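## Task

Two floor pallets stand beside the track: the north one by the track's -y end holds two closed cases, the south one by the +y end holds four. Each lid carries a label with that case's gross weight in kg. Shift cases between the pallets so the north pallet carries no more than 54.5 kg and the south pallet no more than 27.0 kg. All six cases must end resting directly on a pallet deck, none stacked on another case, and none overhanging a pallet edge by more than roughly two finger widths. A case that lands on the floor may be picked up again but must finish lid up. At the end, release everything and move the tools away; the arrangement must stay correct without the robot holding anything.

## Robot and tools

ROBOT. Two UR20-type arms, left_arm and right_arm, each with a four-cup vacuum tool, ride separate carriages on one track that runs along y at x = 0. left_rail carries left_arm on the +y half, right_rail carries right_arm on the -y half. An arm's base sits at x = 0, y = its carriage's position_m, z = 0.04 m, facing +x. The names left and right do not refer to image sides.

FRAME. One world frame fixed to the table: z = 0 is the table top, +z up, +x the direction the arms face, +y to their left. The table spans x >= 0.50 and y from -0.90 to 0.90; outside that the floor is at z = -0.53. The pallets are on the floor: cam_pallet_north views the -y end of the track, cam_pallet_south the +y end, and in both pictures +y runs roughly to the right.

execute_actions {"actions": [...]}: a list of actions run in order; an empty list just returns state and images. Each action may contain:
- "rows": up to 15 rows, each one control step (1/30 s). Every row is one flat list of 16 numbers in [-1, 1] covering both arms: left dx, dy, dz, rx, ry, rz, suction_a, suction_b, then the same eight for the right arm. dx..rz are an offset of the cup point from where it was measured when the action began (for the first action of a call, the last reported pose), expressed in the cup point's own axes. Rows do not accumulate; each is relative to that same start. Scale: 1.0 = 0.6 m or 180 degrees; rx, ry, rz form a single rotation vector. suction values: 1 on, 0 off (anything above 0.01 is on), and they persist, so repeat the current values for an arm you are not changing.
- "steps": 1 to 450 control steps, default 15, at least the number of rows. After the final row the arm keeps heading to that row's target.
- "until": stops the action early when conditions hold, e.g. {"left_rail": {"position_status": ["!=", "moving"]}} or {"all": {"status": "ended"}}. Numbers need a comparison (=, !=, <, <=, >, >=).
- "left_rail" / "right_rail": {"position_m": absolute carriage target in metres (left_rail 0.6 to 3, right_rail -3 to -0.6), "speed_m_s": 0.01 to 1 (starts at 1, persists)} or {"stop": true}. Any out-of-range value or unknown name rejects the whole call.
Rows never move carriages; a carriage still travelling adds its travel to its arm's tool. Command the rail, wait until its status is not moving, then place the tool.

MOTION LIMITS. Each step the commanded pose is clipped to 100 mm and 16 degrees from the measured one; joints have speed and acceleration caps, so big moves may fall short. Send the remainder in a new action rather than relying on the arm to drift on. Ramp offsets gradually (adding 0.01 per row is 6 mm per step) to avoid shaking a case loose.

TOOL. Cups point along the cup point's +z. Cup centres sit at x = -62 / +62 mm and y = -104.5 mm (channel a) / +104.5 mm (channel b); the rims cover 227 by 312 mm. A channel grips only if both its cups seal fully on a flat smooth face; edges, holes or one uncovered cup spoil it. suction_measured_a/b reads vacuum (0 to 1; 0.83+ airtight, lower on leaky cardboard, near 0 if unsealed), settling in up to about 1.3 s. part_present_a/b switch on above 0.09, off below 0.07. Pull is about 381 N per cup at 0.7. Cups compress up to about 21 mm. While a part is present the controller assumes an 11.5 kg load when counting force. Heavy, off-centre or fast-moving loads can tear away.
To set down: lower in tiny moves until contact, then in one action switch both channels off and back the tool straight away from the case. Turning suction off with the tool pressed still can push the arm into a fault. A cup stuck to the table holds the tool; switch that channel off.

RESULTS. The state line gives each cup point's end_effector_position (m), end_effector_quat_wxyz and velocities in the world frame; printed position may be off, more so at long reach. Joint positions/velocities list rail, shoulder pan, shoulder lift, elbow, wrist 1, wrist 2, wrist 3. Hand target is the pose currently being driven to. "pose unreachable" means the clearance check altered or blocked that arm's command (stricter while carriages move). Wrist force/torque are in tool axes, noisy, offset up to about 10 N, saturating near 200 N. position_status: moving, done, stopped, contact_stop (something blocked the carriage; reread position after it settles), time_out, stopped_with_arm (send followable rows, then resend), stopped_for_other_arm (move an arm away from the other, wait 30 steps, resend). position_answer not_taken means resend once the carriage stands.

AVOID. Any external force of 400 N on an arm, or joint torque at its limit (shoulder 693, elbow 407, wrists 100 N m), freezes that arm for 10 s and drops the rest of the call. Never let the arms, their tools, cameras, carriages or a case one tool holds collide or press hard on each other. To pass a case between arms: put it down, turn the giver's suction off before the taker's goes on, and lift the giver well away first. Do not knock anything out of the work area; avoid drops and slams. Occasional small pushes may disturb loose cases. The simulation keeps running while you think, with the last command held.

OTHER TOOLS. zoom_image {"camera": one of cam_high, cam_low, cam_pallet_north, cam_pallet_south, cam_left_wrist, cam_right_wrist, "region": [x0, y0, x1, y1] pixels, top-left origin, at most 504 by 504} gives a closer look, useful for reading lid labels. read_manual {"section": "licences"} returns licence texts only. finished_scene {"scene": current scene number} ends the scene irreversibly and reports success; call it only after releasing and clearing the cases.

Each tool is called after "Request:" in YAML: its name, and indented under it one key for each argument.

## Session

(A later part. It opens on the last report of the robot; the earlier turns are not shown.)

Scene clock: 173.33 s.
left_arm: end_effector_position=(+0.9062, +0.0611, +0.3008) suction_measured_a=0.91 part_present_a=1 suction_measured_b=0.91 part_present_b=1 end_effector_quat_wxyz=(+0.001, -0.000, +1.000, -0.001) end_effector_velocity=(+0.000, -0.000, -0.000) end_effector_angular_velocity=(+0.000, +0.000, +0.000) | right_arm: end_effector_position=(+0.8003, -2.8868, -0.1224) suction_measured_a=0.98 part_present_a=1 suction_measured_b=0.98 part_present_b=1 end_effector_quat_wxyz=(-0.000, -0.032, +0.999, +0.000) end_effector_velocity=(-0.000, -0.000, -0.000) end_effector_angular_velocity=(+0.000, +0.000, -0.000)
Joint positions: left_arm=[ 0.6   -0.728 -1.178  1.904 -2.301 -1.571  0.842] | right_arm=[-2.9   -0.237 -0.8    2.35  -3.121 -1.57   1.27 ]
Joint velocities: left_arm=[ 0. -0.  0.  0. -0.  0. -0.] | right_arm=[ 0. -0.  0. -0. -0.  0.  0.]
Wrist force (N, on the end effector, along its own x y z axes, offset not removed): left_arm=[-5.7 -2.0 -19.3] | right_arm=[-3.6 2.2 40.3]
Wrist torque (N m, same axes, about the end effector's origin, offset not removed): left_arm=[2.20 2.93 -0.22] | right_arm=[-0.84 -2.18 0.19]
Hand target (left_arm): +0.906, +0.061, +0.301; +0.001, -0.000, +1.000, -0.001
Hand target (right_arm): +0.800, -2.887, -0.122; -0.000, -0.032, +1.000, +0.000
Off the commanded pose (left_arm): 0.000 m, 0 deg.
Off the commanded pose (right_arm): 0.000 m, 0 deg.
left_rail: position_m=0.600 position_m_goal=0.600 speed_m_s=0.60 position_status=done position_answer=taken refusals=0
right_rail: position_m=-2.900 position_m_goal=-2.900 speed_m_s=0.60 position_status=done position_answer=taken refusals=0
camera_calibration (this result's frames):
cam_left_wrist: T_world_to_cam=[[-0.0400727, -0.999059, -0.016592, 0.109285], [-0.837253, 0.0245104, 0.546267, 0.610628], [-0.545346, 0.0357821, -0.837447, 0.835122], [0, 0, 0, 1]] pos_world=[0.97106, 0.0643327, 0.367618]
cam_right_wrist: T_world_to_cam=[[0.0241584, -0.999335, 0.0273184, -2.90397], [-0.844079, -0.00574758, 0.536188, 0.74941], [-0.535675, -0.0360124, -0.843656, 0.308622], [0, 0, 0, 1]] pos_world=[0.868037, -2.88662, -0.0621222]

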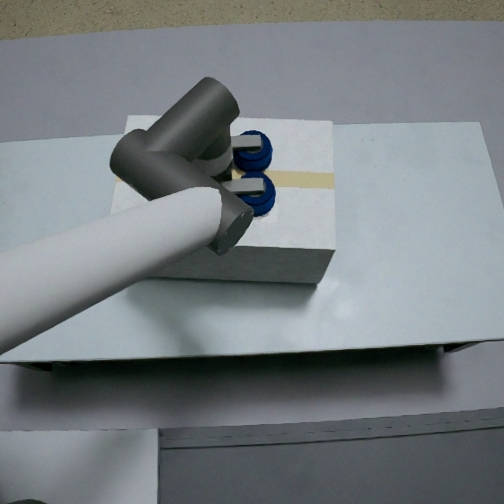

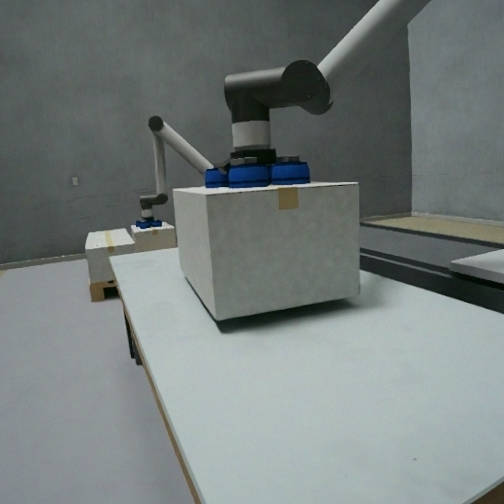

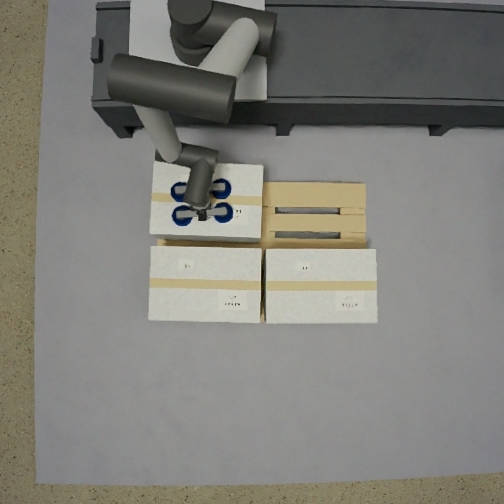

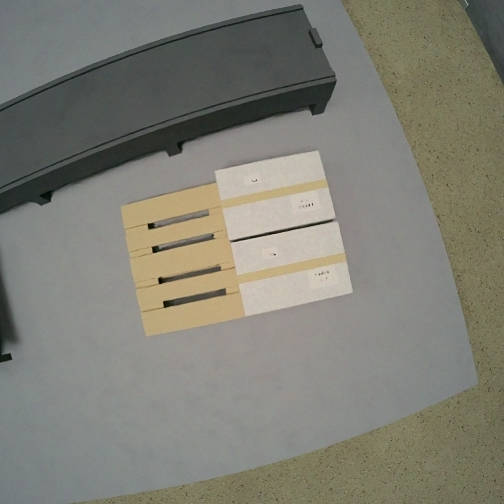

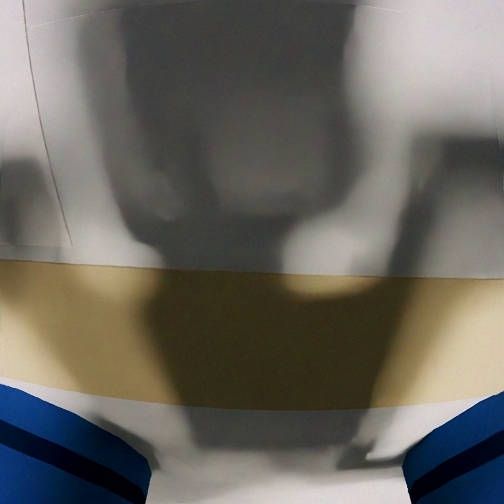

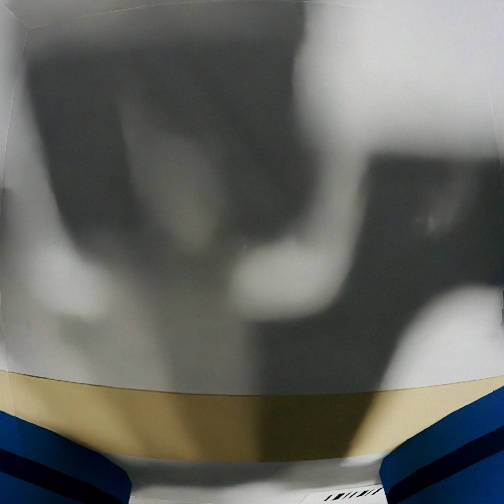

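Request:
execute_actions:
  actions:
    - {"rows":[[0,0,0,0,0,0,1,1,-0.06,0,0,0,0,0,1,1]],"steps":25}
    - {"rows":[[0,0,0.01,0,0,0,1,1,0,0,0.015,0,0,0,1,1]],"steps":25}

Scene clock: 180.20 s.
left_arm: end_effector_position=(+0.9063, +0.0611, +0.2948) suction_measured_a=0.91 part_present_a=1 suction_measured_b=0.91 part_present_b=1 end_effector_quat_wxyz=(+0.001, -0.000, +1.000, -0.001) end_effector_velocity=(-0.000, +0.000, -0.000) end_effector_angular_velocity=(+0.000, +0.000, -0.000) | right_arm: end_effector_position=(+0.8361, -2.8845, -0.1314) suction_measured_a=0.98 part_present_a=1 suction_measured_b=0.98 part_present_b=1 end_effector_quat_wxyz=(-0.000, -0.032, +0.999, +0.000) end_effector_velocity=(-0.000, +0.000, -0.000) end_effector_angular_velocity=(-0.000, -0.000, -0.000)
Joint positions: left_arm=[ 0.6   -0.728 -1.173  1.907 -2.309 -1.571  0.842] | right_arm=[-2.9   -0.224 -0.783  2.297 -3.084 -1.57   1.283]
Joint velocities: left_arm=[ 0.  0.  0.  0. -0. -0.  0.] | right_arm=[ 0. -0.  0. -0. -0.  0.  0.]
Wrist force (N, on the end effector, along its own x y z axes, offset not removed): left_arm=[-7.8 -6.0 -18.0] | right_arm=[1.3 -2.5 38.8]
Wrist torque (N m, same axes, about the end effector's origin, offset not removed): left_arm=[1.77 3.20 -0.52] | right_arm=[-1.73 -2.79 0.35]
Hand target (left_arm): +0.906, +0.061, +0.295; +0.001, -0.000, +1.000, -0.001
Hand target (right_arm): +0.836, -2.884, -0.131; -0.000, -0.032, +1.000, +0.000
Off the commanded pose (left_arm): 0.000 m, 0 deg.
Off the commanded pose (right_arm): 0.000 m, 0 deg.
left_rail: position_m=0.600 position_m_goal=0.600 speed_m_s=0.60 position_status=done position_answer=taken refusals=0
right_rail: position_m=-2.900 position_m_goal=-2.900 speed_m_s=0.60 position_status=done position_answer=taken refusals=0
camera_calibration (this result's frames):
cam_left_wrist: T_world_to_cam=[[-0.0400728, -0.999059, -0.0165901, 0.109176], [-0.837254, 0.0245116, 0.546265, 0.613906], [-0.545344, 0.0357805, -0.837448, 0.830119], [0, 0, 0, 1]] pos_world=[0.97107, 0.0643232, 0.361638]
cam_right_wrist: T_world_to_cam=[[0.024157, -0.999334, 0.0273426, -2.90231], [-0.844063, -0.00573239, 0.536213, 0.784487], [-0.535699, -0.0360322, -0.84364, 0.320263], [0, 0, 0, 1]] pos_world=[0.903832, -2.88434, -0.0711091]

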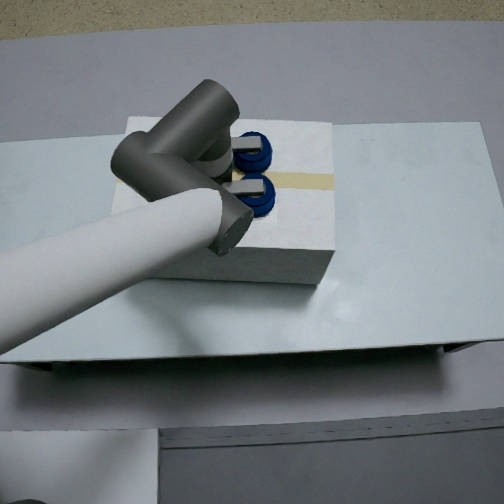

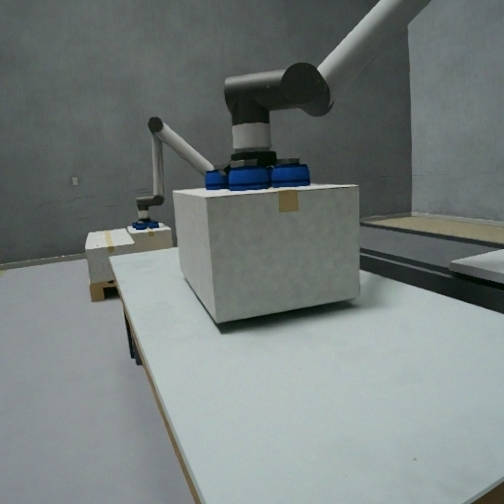

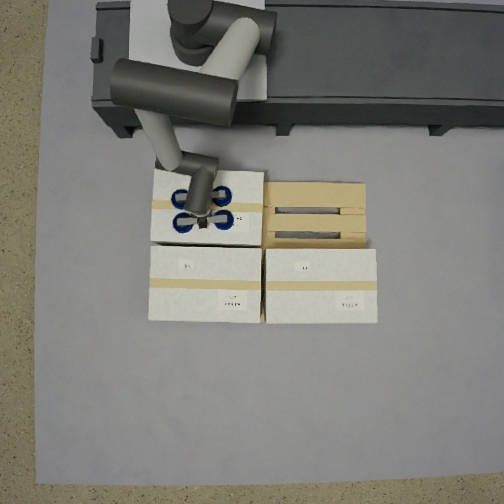

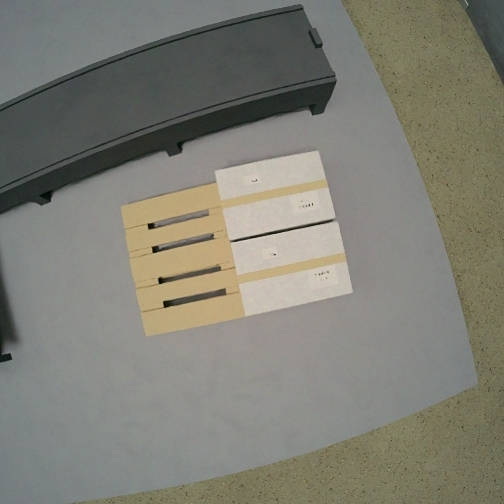

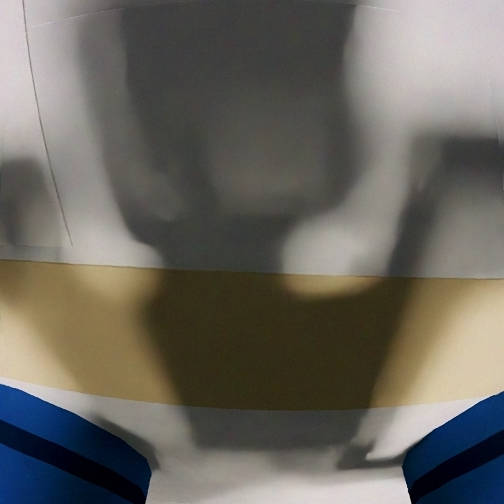

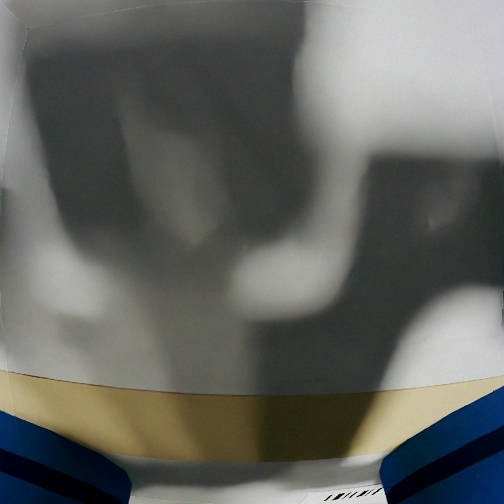

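Request:
execute_actions:
  actions:
    - {"rows":[[0,0,0.015,0,0,0,1,1,0,0,0.015,0,0,0,1,1]],"steps":30}

Scene clock: 183.80 s.
left_arm: end_effector_position=(+0.9063, +0.0611, +0.2858) suction_measured_a=0.91 part_present_a=1 suction_measured_b=0.91 part_present_b=1 end_effector_quat_wxyz=(+0.001, -0.000, +1.000, -0.001) end_effector_velocity=(-0.000, +0.000, -0.000) end_effector_angular_velocity=(+0.000, +0.000, -0.000) | right_arm: end_effector_position=(+0.8361, -2.8845, -0.1404) suction_measured_a=0.98 part_present_a=1 suction_measured_b=0.98 part_present_b=1 end_effector_quat_wxyz=(-0.000, -0.032, +1.000, +0.000) end_effector_velocity=(-0.000, +0.000, -0.000) end_effector_angular_velocity=(+0.000, +0.000, +0.000)
Joint positions: left_arm=[ 0.6   -0.728 -1.165  1.912 -2.321 -1.571  0.842] | right_arm=[-2.9   -0.224 -0.769  2.294 -3.095 -1.57   1.283]
Joint velocities: left_arm=[ 0.  0.  0.  0. -0. -0.  0.] | right_arm=[ 0.  0.  0. -0. -0. -0. -0.]
Wrist force (N, on the end effector, along its own x y z axes, offset not removed): left_arm=[-1.9 -2.7 -16.5] | right_arm=[0.1 -3.0 40.1]
Wrist torque (N m, same axes, about the end effector's origin, offset not removed): left_arm=[2.37 2.39 -0.52] | right_arm=[-1.67 -2.59 0.03]
Hand target (left_arm): +0.906, +0.061, +0.286; +0.001, -0.000, +1.000, -0.001
Hand target (right_arm): +0.836, -2.884, -0.140; -0.000, -0.032, +0.999, +0.000
Off the commanded pose (left_arm): 0.000 m, 0 deg.
Off the commanded pose (right_arm): 0.000 m, 0 deg.
left_rail: position_m=0.600 position_m_goal=0.600 speed_m_s=0.60 position_status=done position_answer=taken refusals=0
right_rail: position_m=-2.900 position_m_goal=-2.900 speed_m_s=0.60 position_status=done position_answer=taken refusals=0
camera_calibration (this result's frames):
cam_left_wrist: T_world_to_cam=[[-0.0400819, -0.999059, -0.0165872, 0.109021], [-0.837255, 0.0245209, 0.546262, 0.61883], [-0.545341, 0.035783, -0.83745, 0.822599], [0, 0, 0, 1]] pos_world=[0.971086, 0.0643091, 0.352651]
cam_right_wrist: T_world_to_cam=[[0.0241316, -0.999336, 0.0272997, -2.90206], [-0.844071, -0.00573451, 0.536201, 0.789308], [-0.535688, -0.0359823, -0.843649, 0.312801], [0, 0, 0, 1]] pos_world=[0.903827, -2.88435, -0.0801079]

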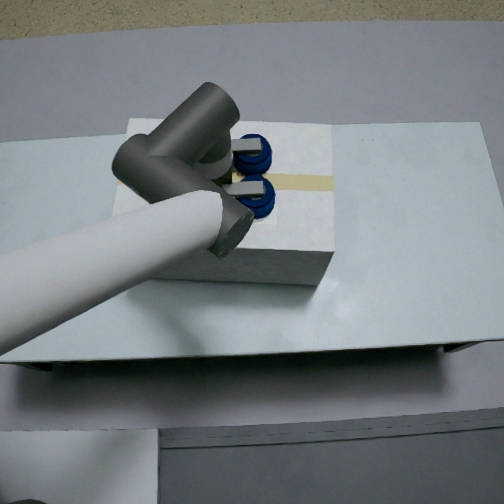

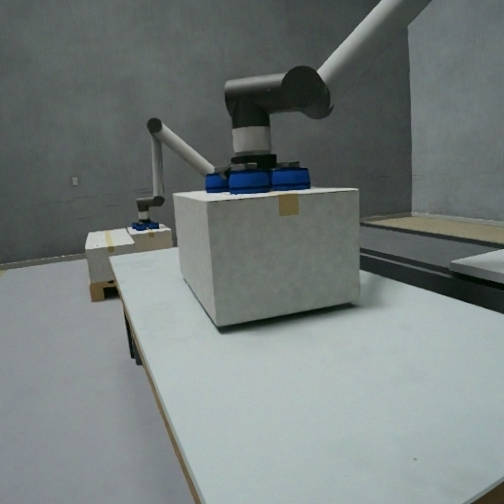

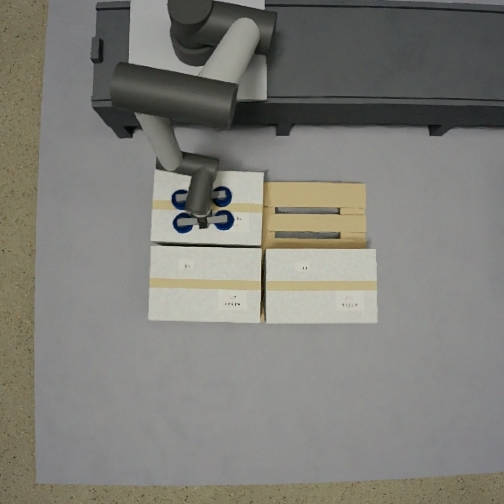

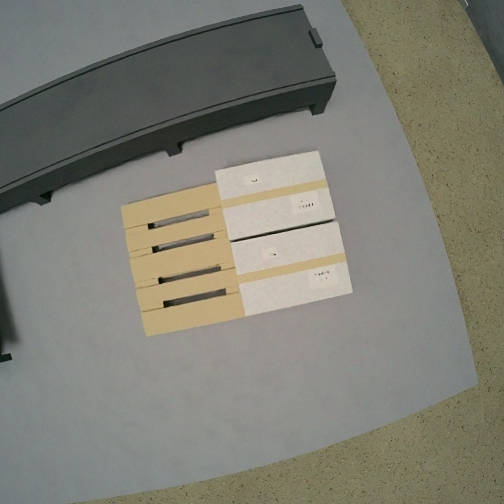

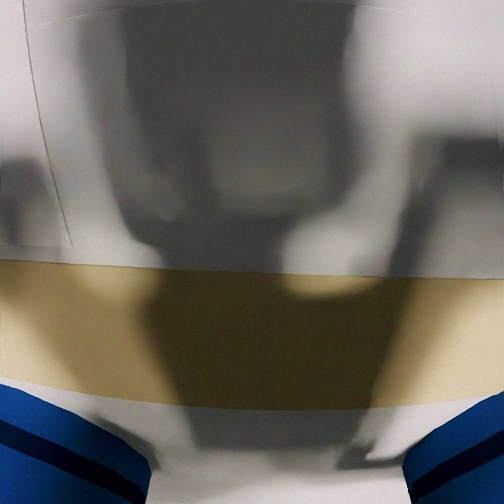

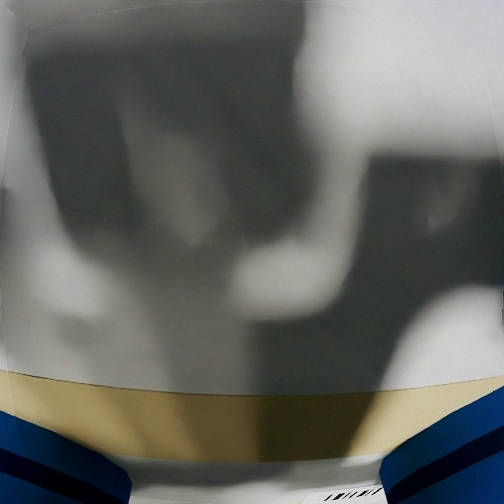

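Still hanging; a bit more.

Request:
execute_actions:
  actions:
    - {"rows":[[0,0,0.015,0,0,0,1,1,0,0,0.015,0,0,0,1,1]],"steps":30}

Scene clock: 196.90 s.
left_arm: end_effector_position=(+0.9063, +0.0611, +0.2768) suction_measured_a=0.91 part_present_a=1 suction_measured_b=0.91 part_present_b=1 end_effector_quat_wxyz=(+0.001, -0.000, +1.000, -0.001) end_effector_velocity=(-0.000, +0.000, +0.000) end_effector_angular_velocity=(+0.000, +0.000, +0.000) | right_arm: end_effector_position=(+0.8358, -2.8844, -0.1435) suction_measured_a=0.98 part_present_a=1 suction_measured_b=0.98 part_present_b=1 end_effector_quat_wxyz=(+0.001, -0.032, +0.999, +0.000) end_effector_velocity=(+0.000, -0.000, +0.000) end_effector_angular_velocity=(-0.000, -0.000, +0.000)
Joint positions: left_arm=[ 0.6   -0.728 -1.158  1.916 -2.333 -1.571  0.842] | right_arm=[-2.9   -0.224 -0.764  2.294 -3.102 -1.57   1.283]
Joint velocities: left_arm=[ 0.  0. -0.  0.  0.  0. -0.] | right_arm=[ 0.  0. -0. -0. -0. -0. -0.]
Wrist force (N, on the end effector, along its own x y z axes, offset not removed): left_arm=[-4.1 -9.2 -18.2] | right_arm=[31.0 -5.5 -40.5]
Wrist torque (N m, same axes, about the end effector's origin, offset not removed): left_arm=[1.30 2.78 -0.33] | right_arm=[-4.17 -4.94 -0.63]
Hand target (left_arm): +0.906, +0.061, +0.277; +0.001, -0.000, +1.000, -0.001
Hand target (right_arm): +0.836, -2.884, -0.144; +0.001, -0.032, +0.999, +0.000
Off the commanded pose (left_arm): 0.000 m, 0 deg.
Off the commanded pose (right_arm): 0.006 m, 0 deg.
FORCE FAULT: contact force on the right arm reached its limit, and that arm stopped for 10 seconds. The contact can be on any part of that arm, not only on its tool. That arm's remaining commands of this call were not run. That arm holds still and accepts commands again. Move the arm away from the contact; if what it grips holds it there, let go first. Pushing or pulling that hard again can fault the arm again.
left_rail: position_m=0.600 position_m_goal=0.600 speed_m_s=0.60 position_status=done position_answer=taken refusals=0
right_rail: position_m=-2.900 position_m_goal=-2.900 speed_m_s=0.60 position_status=done position_answer=taken refusals=0
camera_calibration (this result's frames):
cam_left_wrist: T_world_to_cam=[[-0.0400738, -0.999059, -0.0165874, 0.108869], [-0.837256, 0.024514, 0.546262, 0.623766], [-0.545341, 0.0357787, -0.83745, 0.815078], [0, 0, 0, 1]] pos_world=[0.97111, 0.0643127, 0.343653]
cam_right_wrist: T_world_to_cam=[[0.0241149, -0.999321, 0.0278511, -2.90178], [-0.84493, -0.00548293, 0.53485, 0.792004], [-0.534334, -0.03643, -0.844488, 0.307462], [0, 0, 0, 1]] pos_world=[0.903451, -2.88427, -0.0831366]

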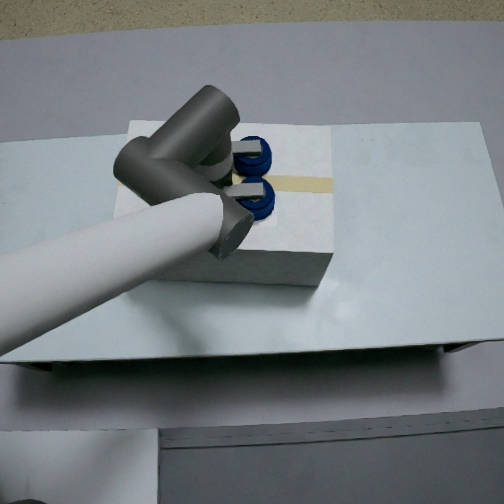

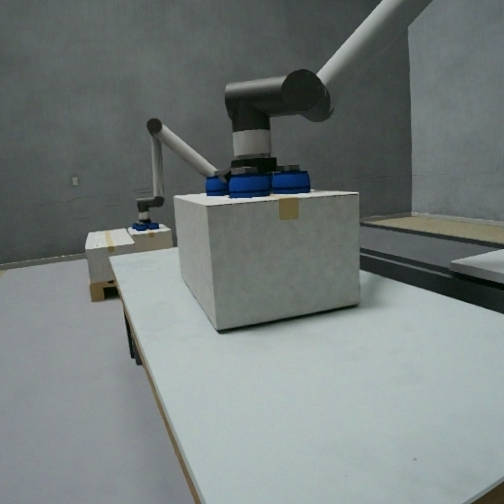

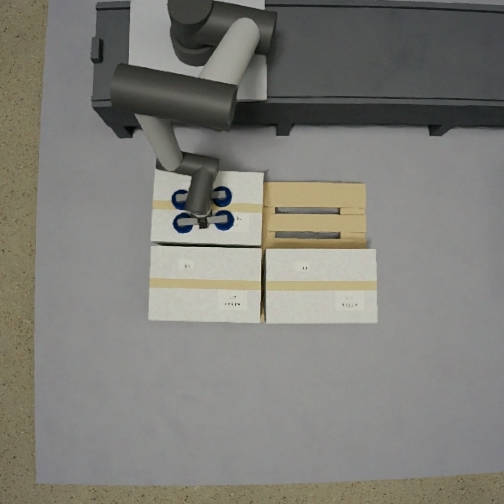

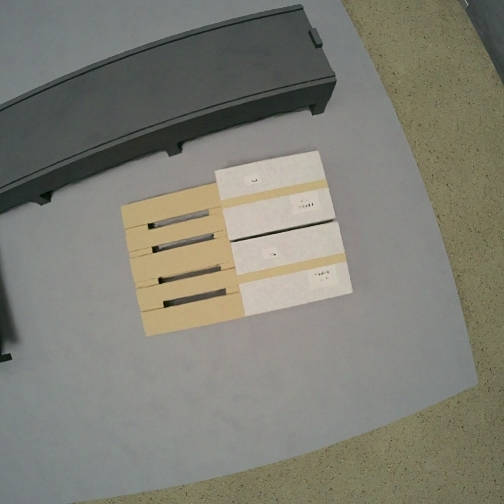

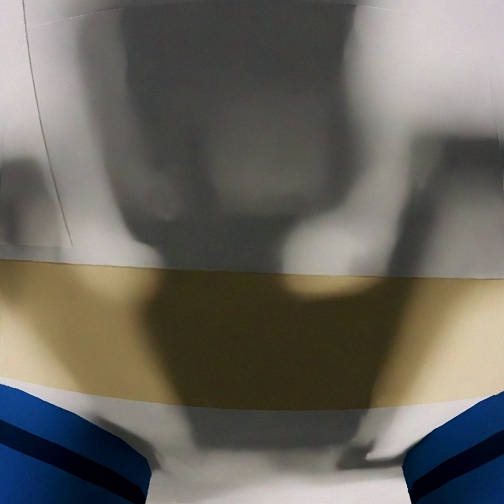

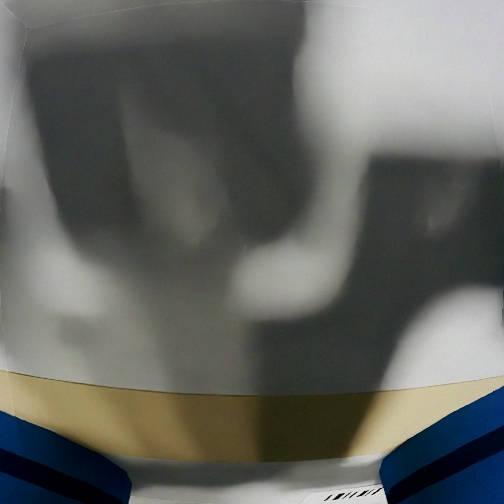

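Request:
execute_actions:
  actions:
    - {"rows":[[0,0,-0.05,0,0,0,0,0,0,0,-0.05,0,0,0,0,0],[0,0,-0.2,0,0,0,0,0,0,0,-0.93,0,0,0.02,0,0]],"steps":50}
    - {"rows":[[0,0.9,0,0,0,0,0,0,0,0,0,0,0,0,0,0]],"steps":45}
    - {"left_rail":{"position_m":2.0,"speed_m_s":1},"right_rail":{"position_m":-0.6,"speed_m_s":1},"steps":150,"until":{"all":{"status":"ended"}}}
    - {"steps":10}

Scene clock: 211.13 s.
left_arm: end_effector_position=(+0.9056, +2.0011, +0.3966) suction_measured_a=0.00 part_present_a=0 suction_measured_b=0.00 part_present_b=0 end_effector_quat_wxyz=(+0.002, -0.000, +1.000, -0.001) end_effector_velocity=(+0.000, -0.000, -0.000) end_effector_angular_velocity=(+0.000, +0.000, -0.000) | right_arm: end_effector_position=(+0.8353, -0.5838, +0.4132) suction_measured_a=0.01 part_present_a=0 suction_measured_b=0.01 part_present_b=0 end_effector_quat_wxyz=(+0.001, -0.000, +1.000, +0.000) end_effector_velocity=(+0.000, -0.000, -0.000) end_effector_angular_velocity=(+0.000, +0.000, -0.000)
Joint positions: left_arm=[ 2.    -0.222 -1.404  2.056 -2.226 -1.572  1.348] | right_arm=[-0.6   -0.224 -1.494  2.133 -2.212 -1.57   1.346]
Joint velocities: left_arm=[ 0. -0.  0. -0.  0. -0.  0.] | right_arm=[ 0. -0.  0. -0.  0.  0. -0.]
Wrist force (N, on the end effector, along its own x y z axes, offset not removed): left_arm=[-0.9 -5.2 -7.2] | right_arm=[3.1 -0.2 3.2]
Wrist torque (N m, same axes, about the end effector's origin, offset not removed): left_arm=[-0.29 0.75 -0.47] | right_arm=[0.41 -0.13 0.13]
Hand target (left_arm): +0.906, +2.001, +0.397; +0.002, -0.000, +1.000, -0.001
Hand target (right_arm): +0.835, -0.584, +0.413; +0.001, -0.000, +1.000, +0.000
Off the commanded pose (left_arm): 0.001 m, 0 deg.
Off the commanded pose (right_arm): 0.000 m, 0 deg.
left_rail: position_m=2.000 position_m_goal=2.000 speed_m_s=1.00 position_status=done position_answer=taken refusals=0
right_rail: position_m=-0.600 position_m_goal=-0.600 speed_m_s=1.00 position_status=done position_answer=taken refusals=0
camera_calibration (this result's frames):
cam_left_wrist: T_world_to_cam=[[-0.0400578, -0.999048, -0.0172648, 2.04925], [-0.837707, 0.0241602, 0.545586, 0.511592], [-0.544649, 0.0363178, -0.837877, 0.844007], [0, 0, 0, 1]] pos_world=[0.97034, 2.00429, 0.463437]
cam_right_wrist: T_world_to_cam=[[-0.0386996, -0.99886, 0.0279403, -0.565492], [-0.844093, 0.0476426, 0.534075, 0.537007], [-0.534798, -0.00291577, -0.844975, 0.8813], [0, 0, 0, 1]] pos_world=[0.902718, -0.587862, 0.473675]

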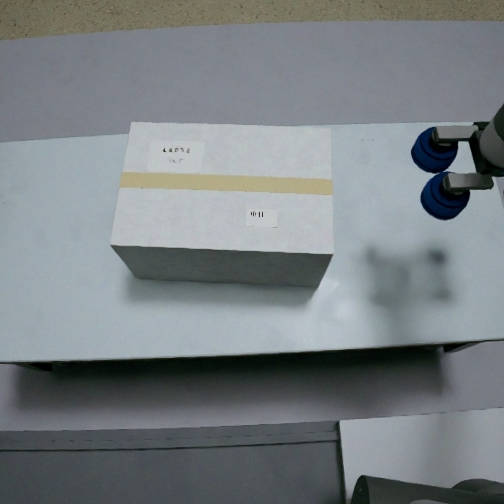

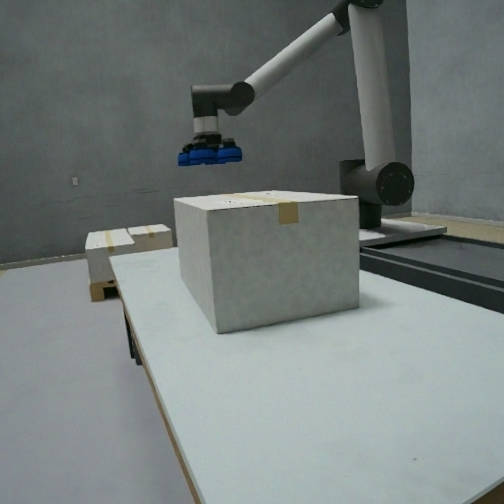

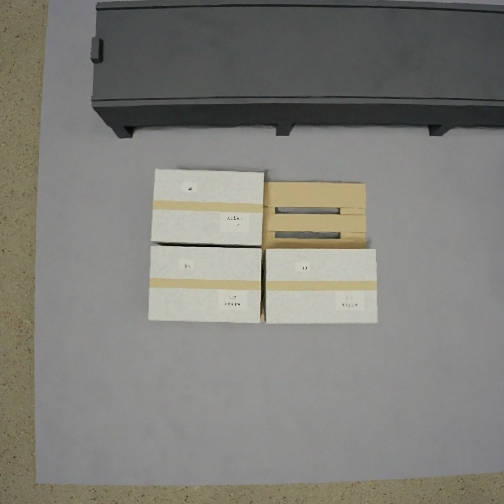

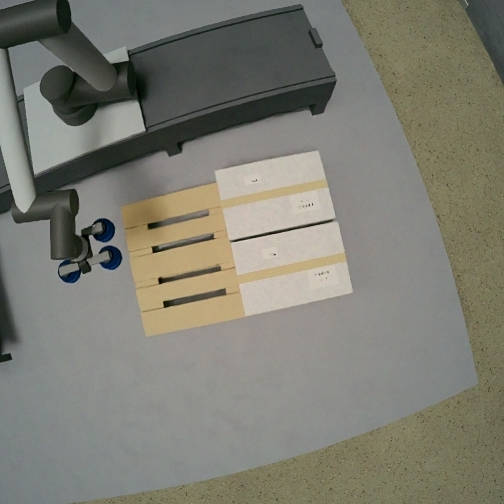

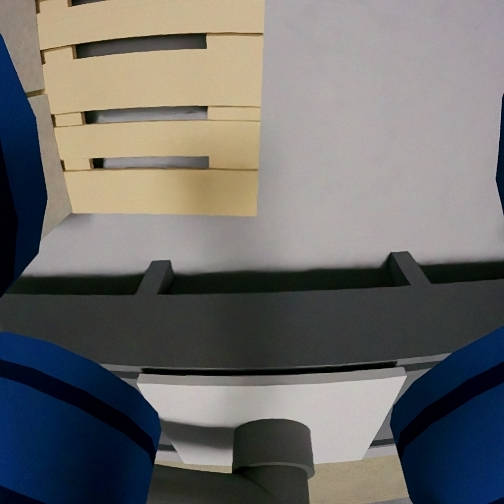

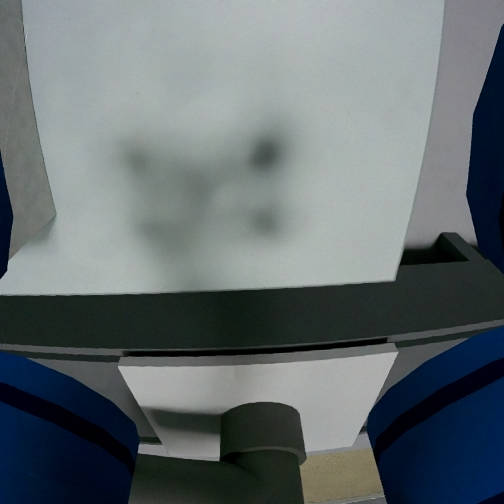

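Request:
execute_actions:
  actions:
    - {"rows":[[0,0,0,0,0,0,0,0,-0.075,1,0.14,0,0,0,0,0]],"steps":50}
    - {"rows":[[0,0,0,0,0,0,0,0,0,0.08,0,0,0,0,0,0]],"steps":25}

Scene clock: 219.23 s.
left_arm: end_effector_position=(+0.9056, +2.0011, +0.3966) suction_measured_a=0.00 part_present_a=0 suction_measured_b=0.00 part_present_b=0 end_effector_quat_wxyz=(+0.002, -0.000, +1.000, -0.001) end_effector_velocity=(-0.000, +0.000, +0.000) end_effector_angular_velocity=(-0.000, -0.000, +0.000) | right_arm: end_effector_position=(+0.8788, +0.0612, +0.3291) suction_measured_a=0.01 part_present_a=0 suction_measured_b=0.01 part_present_b=0 end_effector_quat_wxyz=(+0.001, -0.000, +1.000, +0.000) end_effector_velocity=(+0.000, +0.001, -0.000) end_effector_angular_velocity=(-0.000, +0.000, -0.000)
Joint positions: left_arm=[ 2.    -0.222 -1.404  2.056 -2.226 -1.572  1.348] | right_arm=[-0.6    0.461 -1.157  1.819 -2.235 -1.571  2.031]
Joint velocities: left_arm=[ 0.  0. -0.  0. -0. -0.  0.] | right_arm=[ 0.     0.001  0.001 -0.001  0.     0.     0.001]
Wrist force (N, on the end effector, along its own x y z axes, offset not removed): left_arm=[-7.6 -0.8 -1.2] | right_arm=[-2.8 -1.1 4.0]
Wrist torque (N m, same axes, about the end effector's origin, offset not removed): left_arm=[0.37 1.36 -0.37] | right_arm=[0.35 0.68 0.31]
Hand target (left_arm): +0.906, +2.001, +0.397; +0.002, -0.000, +1.000, -0.001
Hand target (right_arm): +0.879, +0.061, +0.329; +0.001, -0.000, +1.000, +0.000
Off the commanded pose (left_arm): 0.000 m, 0 deg.
Off the commanded pose (right_arm): 0.000 m, 0 deg.
left_rail: position_m=2.000 position_m_goal=2.000 speed_m_s=1.00 position_status=done position_answer=taken refusals=0
right_rail: position_m=-0.600 position_m_goal=-0.600 speed_m_s=1.00 position_status=done position_answer=taken refusals=0
camera_calibration (this result's frames):
cam_left_wrist: T_world_to_cam=[[-0.0400585, -0.999048, -0.0172646, 2.04925], [-0.837707, 0.024161, 0.545585, 0.51159], [-0.544649, 0.036318, -0.837877, 0.844006], [0, 0, 0, 1]] pos_world=[0.97034, 2.00429, 0.463437]
cam_right_wrist: T_world_to_cam=[[-0.038399, -0.998878, 0.0277129, 0.0825961], [-0.843888, 0.0472682, 0.534433, 0.587655], [-0.535144, -0.00286485, -0.844756, 0.83563], [0, 0, 0, 1]] pos_world=[0.946269, 0.05712, 0.389552]

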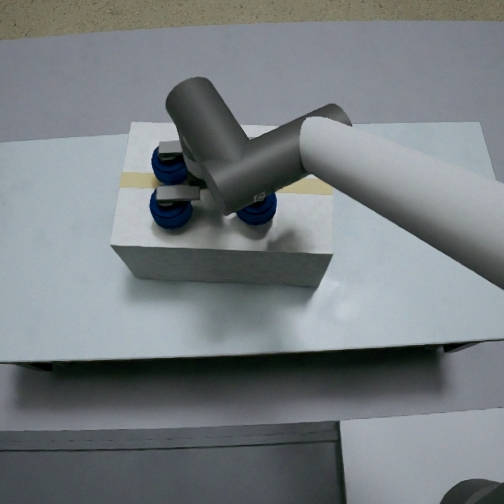

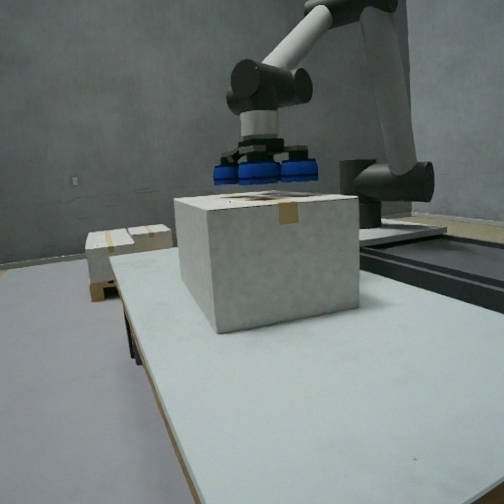

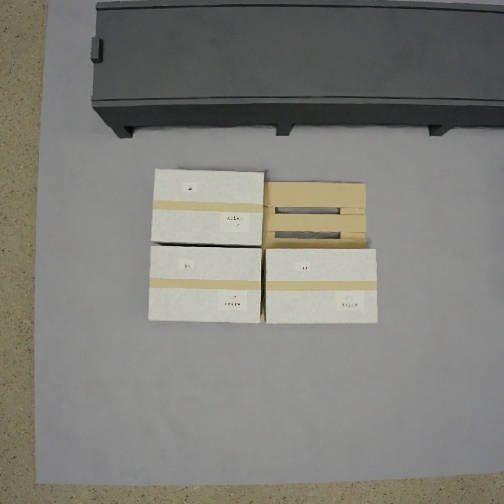

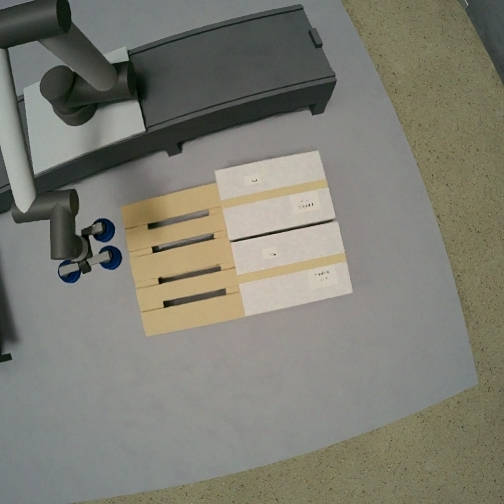

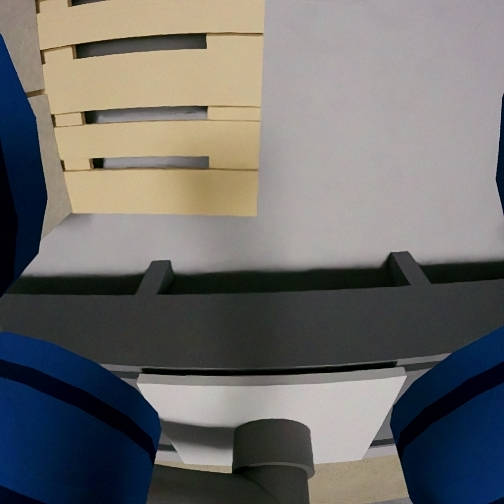

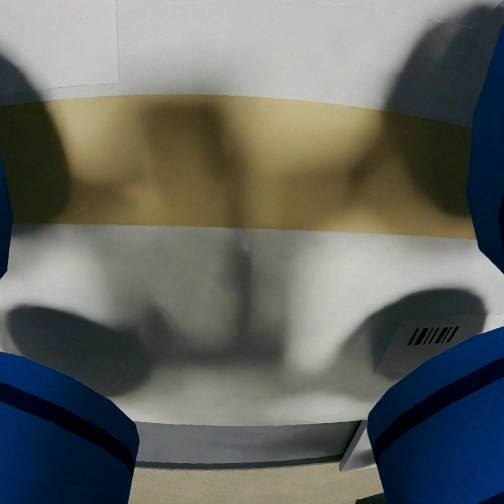

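Request:
execute_actions:
  actions:
    - {"rows":[[0,0,0,0,0,0,0,0,-0.05,0,0,0,0,0,0,0]],"steps":25}
    - {"rows":[[0,0,0,0,0,0,0,0,0,0,0.04,0,0,0,1,1]],"steps":50}

Scene clock: 227.53 s.
left_arm: end_effector_position=(+0.9056, +2.0011, +0.3966) suction_measured_a=0.00 part_present_a=0 suction_measured_b=0.00 part_present_b=0 end_effector_quat_wxyz=(+0.002, -0.000, +1.000, -0.001) end_effector_velocity=(-0.000, -0.000, -0.000) end_effector_angular_velocity=(+0.000, +0.000, -0.000) | right_arm: end_effector_position=(+0.9088, +0.0612, +0.3052) suction_measured_a=0.01 part_present_a=0 suction_measured_b=0.01 part_present_b=0 end_effector_quat_wxyz=(+0.001, -0.000, +1.000, +0.000) end_effector_velocity=(+0.000, +0.000, -0.000) end_effector_angular_velocity=(-0.000, +0.000, +0.000)
Joint positions: left_arm=[ 2.    -0.222 -1.404  2.056 -2.226 -1.572  1.348] | right_arm=[-0.6    0.449 -1.116  1.795 -2.251 -1.571  2.019]
Joint velocities: left_arm=[ 0.  0.  0.  0.  0. -0.  0.] | right_arm=[ 0.  0.  0.  0. -0.  0. -0.]
Wrist force (N, on the end effector, along its own x y z axes, offset not removed): left_arm=[-1.1 0.7 -6.9] | right_arm=[1.5 3.5 2.9]
Wrist torque (N m, same axes, about the end effector's origin, offset not removed): left_arm=[0.47 0.64 -0.43] | right_arm=[0.92 0.20 0.19]
Hand target (left_arm): +0.906, +2.001, +0.397; +0.002, -0.000, +1.000, -0.001
Hand target (right_arm): +0.909, +0.061, +0.305; +0.001, -0.000, +1.000, +0.000
Off the commanded pose (left_arm): 0.000 m, 0 deg.
Off the commanded pose (right_arm): 0.000 m, 0 deg.
left_rail: position_m=2.000 position_m_goal=2.000 speed_m_s=1.00 position_status=done position_answer=taken refusals=0
right_rail: position_m=-0.600 position_m_goal=-0.600 speed_m_s=1.00 position_status=done position_answer=taken refusals=0
camera_calibration (this result's frames):
cam_left_wrist: T_world_to_cam=[[-0.0400587, -0.999048, -0.0172645, 2.04925], [-0.837707, 0.0241612, 0.545586, 0.51159], [-0.544649, 0.036318, -0.837877, 0.844006], [0, 0, 0, 1]] pos_world=[0.97034, 2.00429, 0.463437]
cam_right_wrist: T_world_to_cam=[[-0.0383925, -0.998879, 0.0277052, 0.0843993], [-0.843895, 0.0472586, 0.534423, 0.625757], [-0.535133, -0.00286244, -0.844763, 0.831421], [0, 0, 0, 1]] pos_world=[0.976235, 0.0571122, 0.365596]

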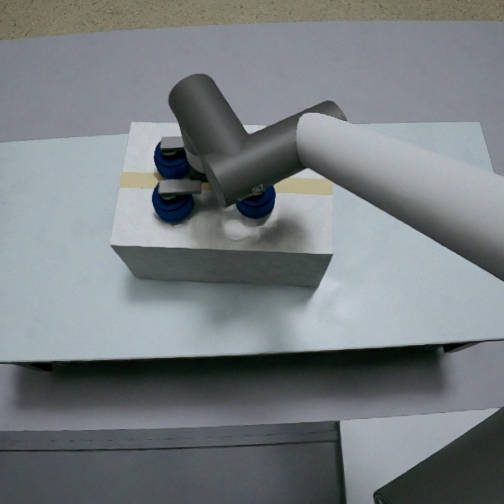

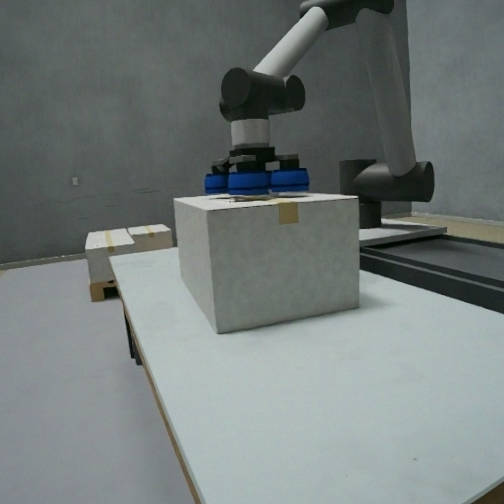

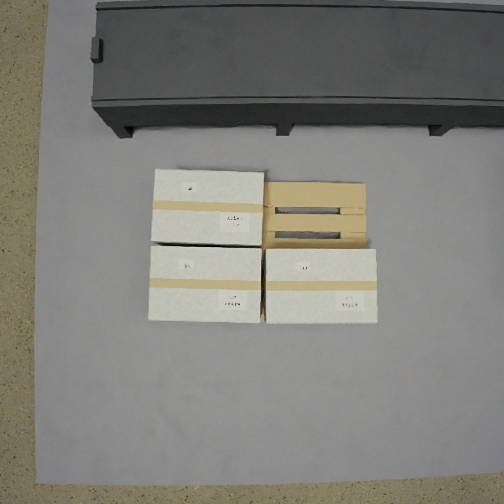

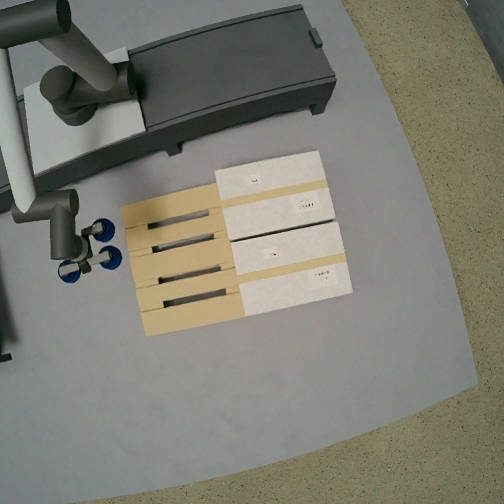

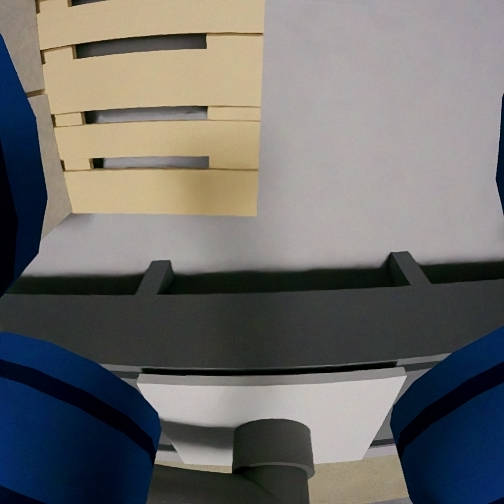

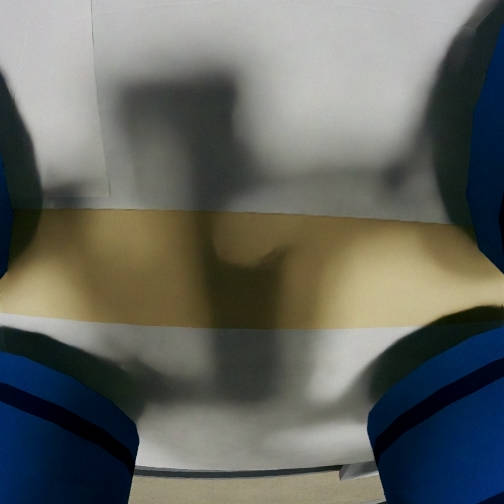

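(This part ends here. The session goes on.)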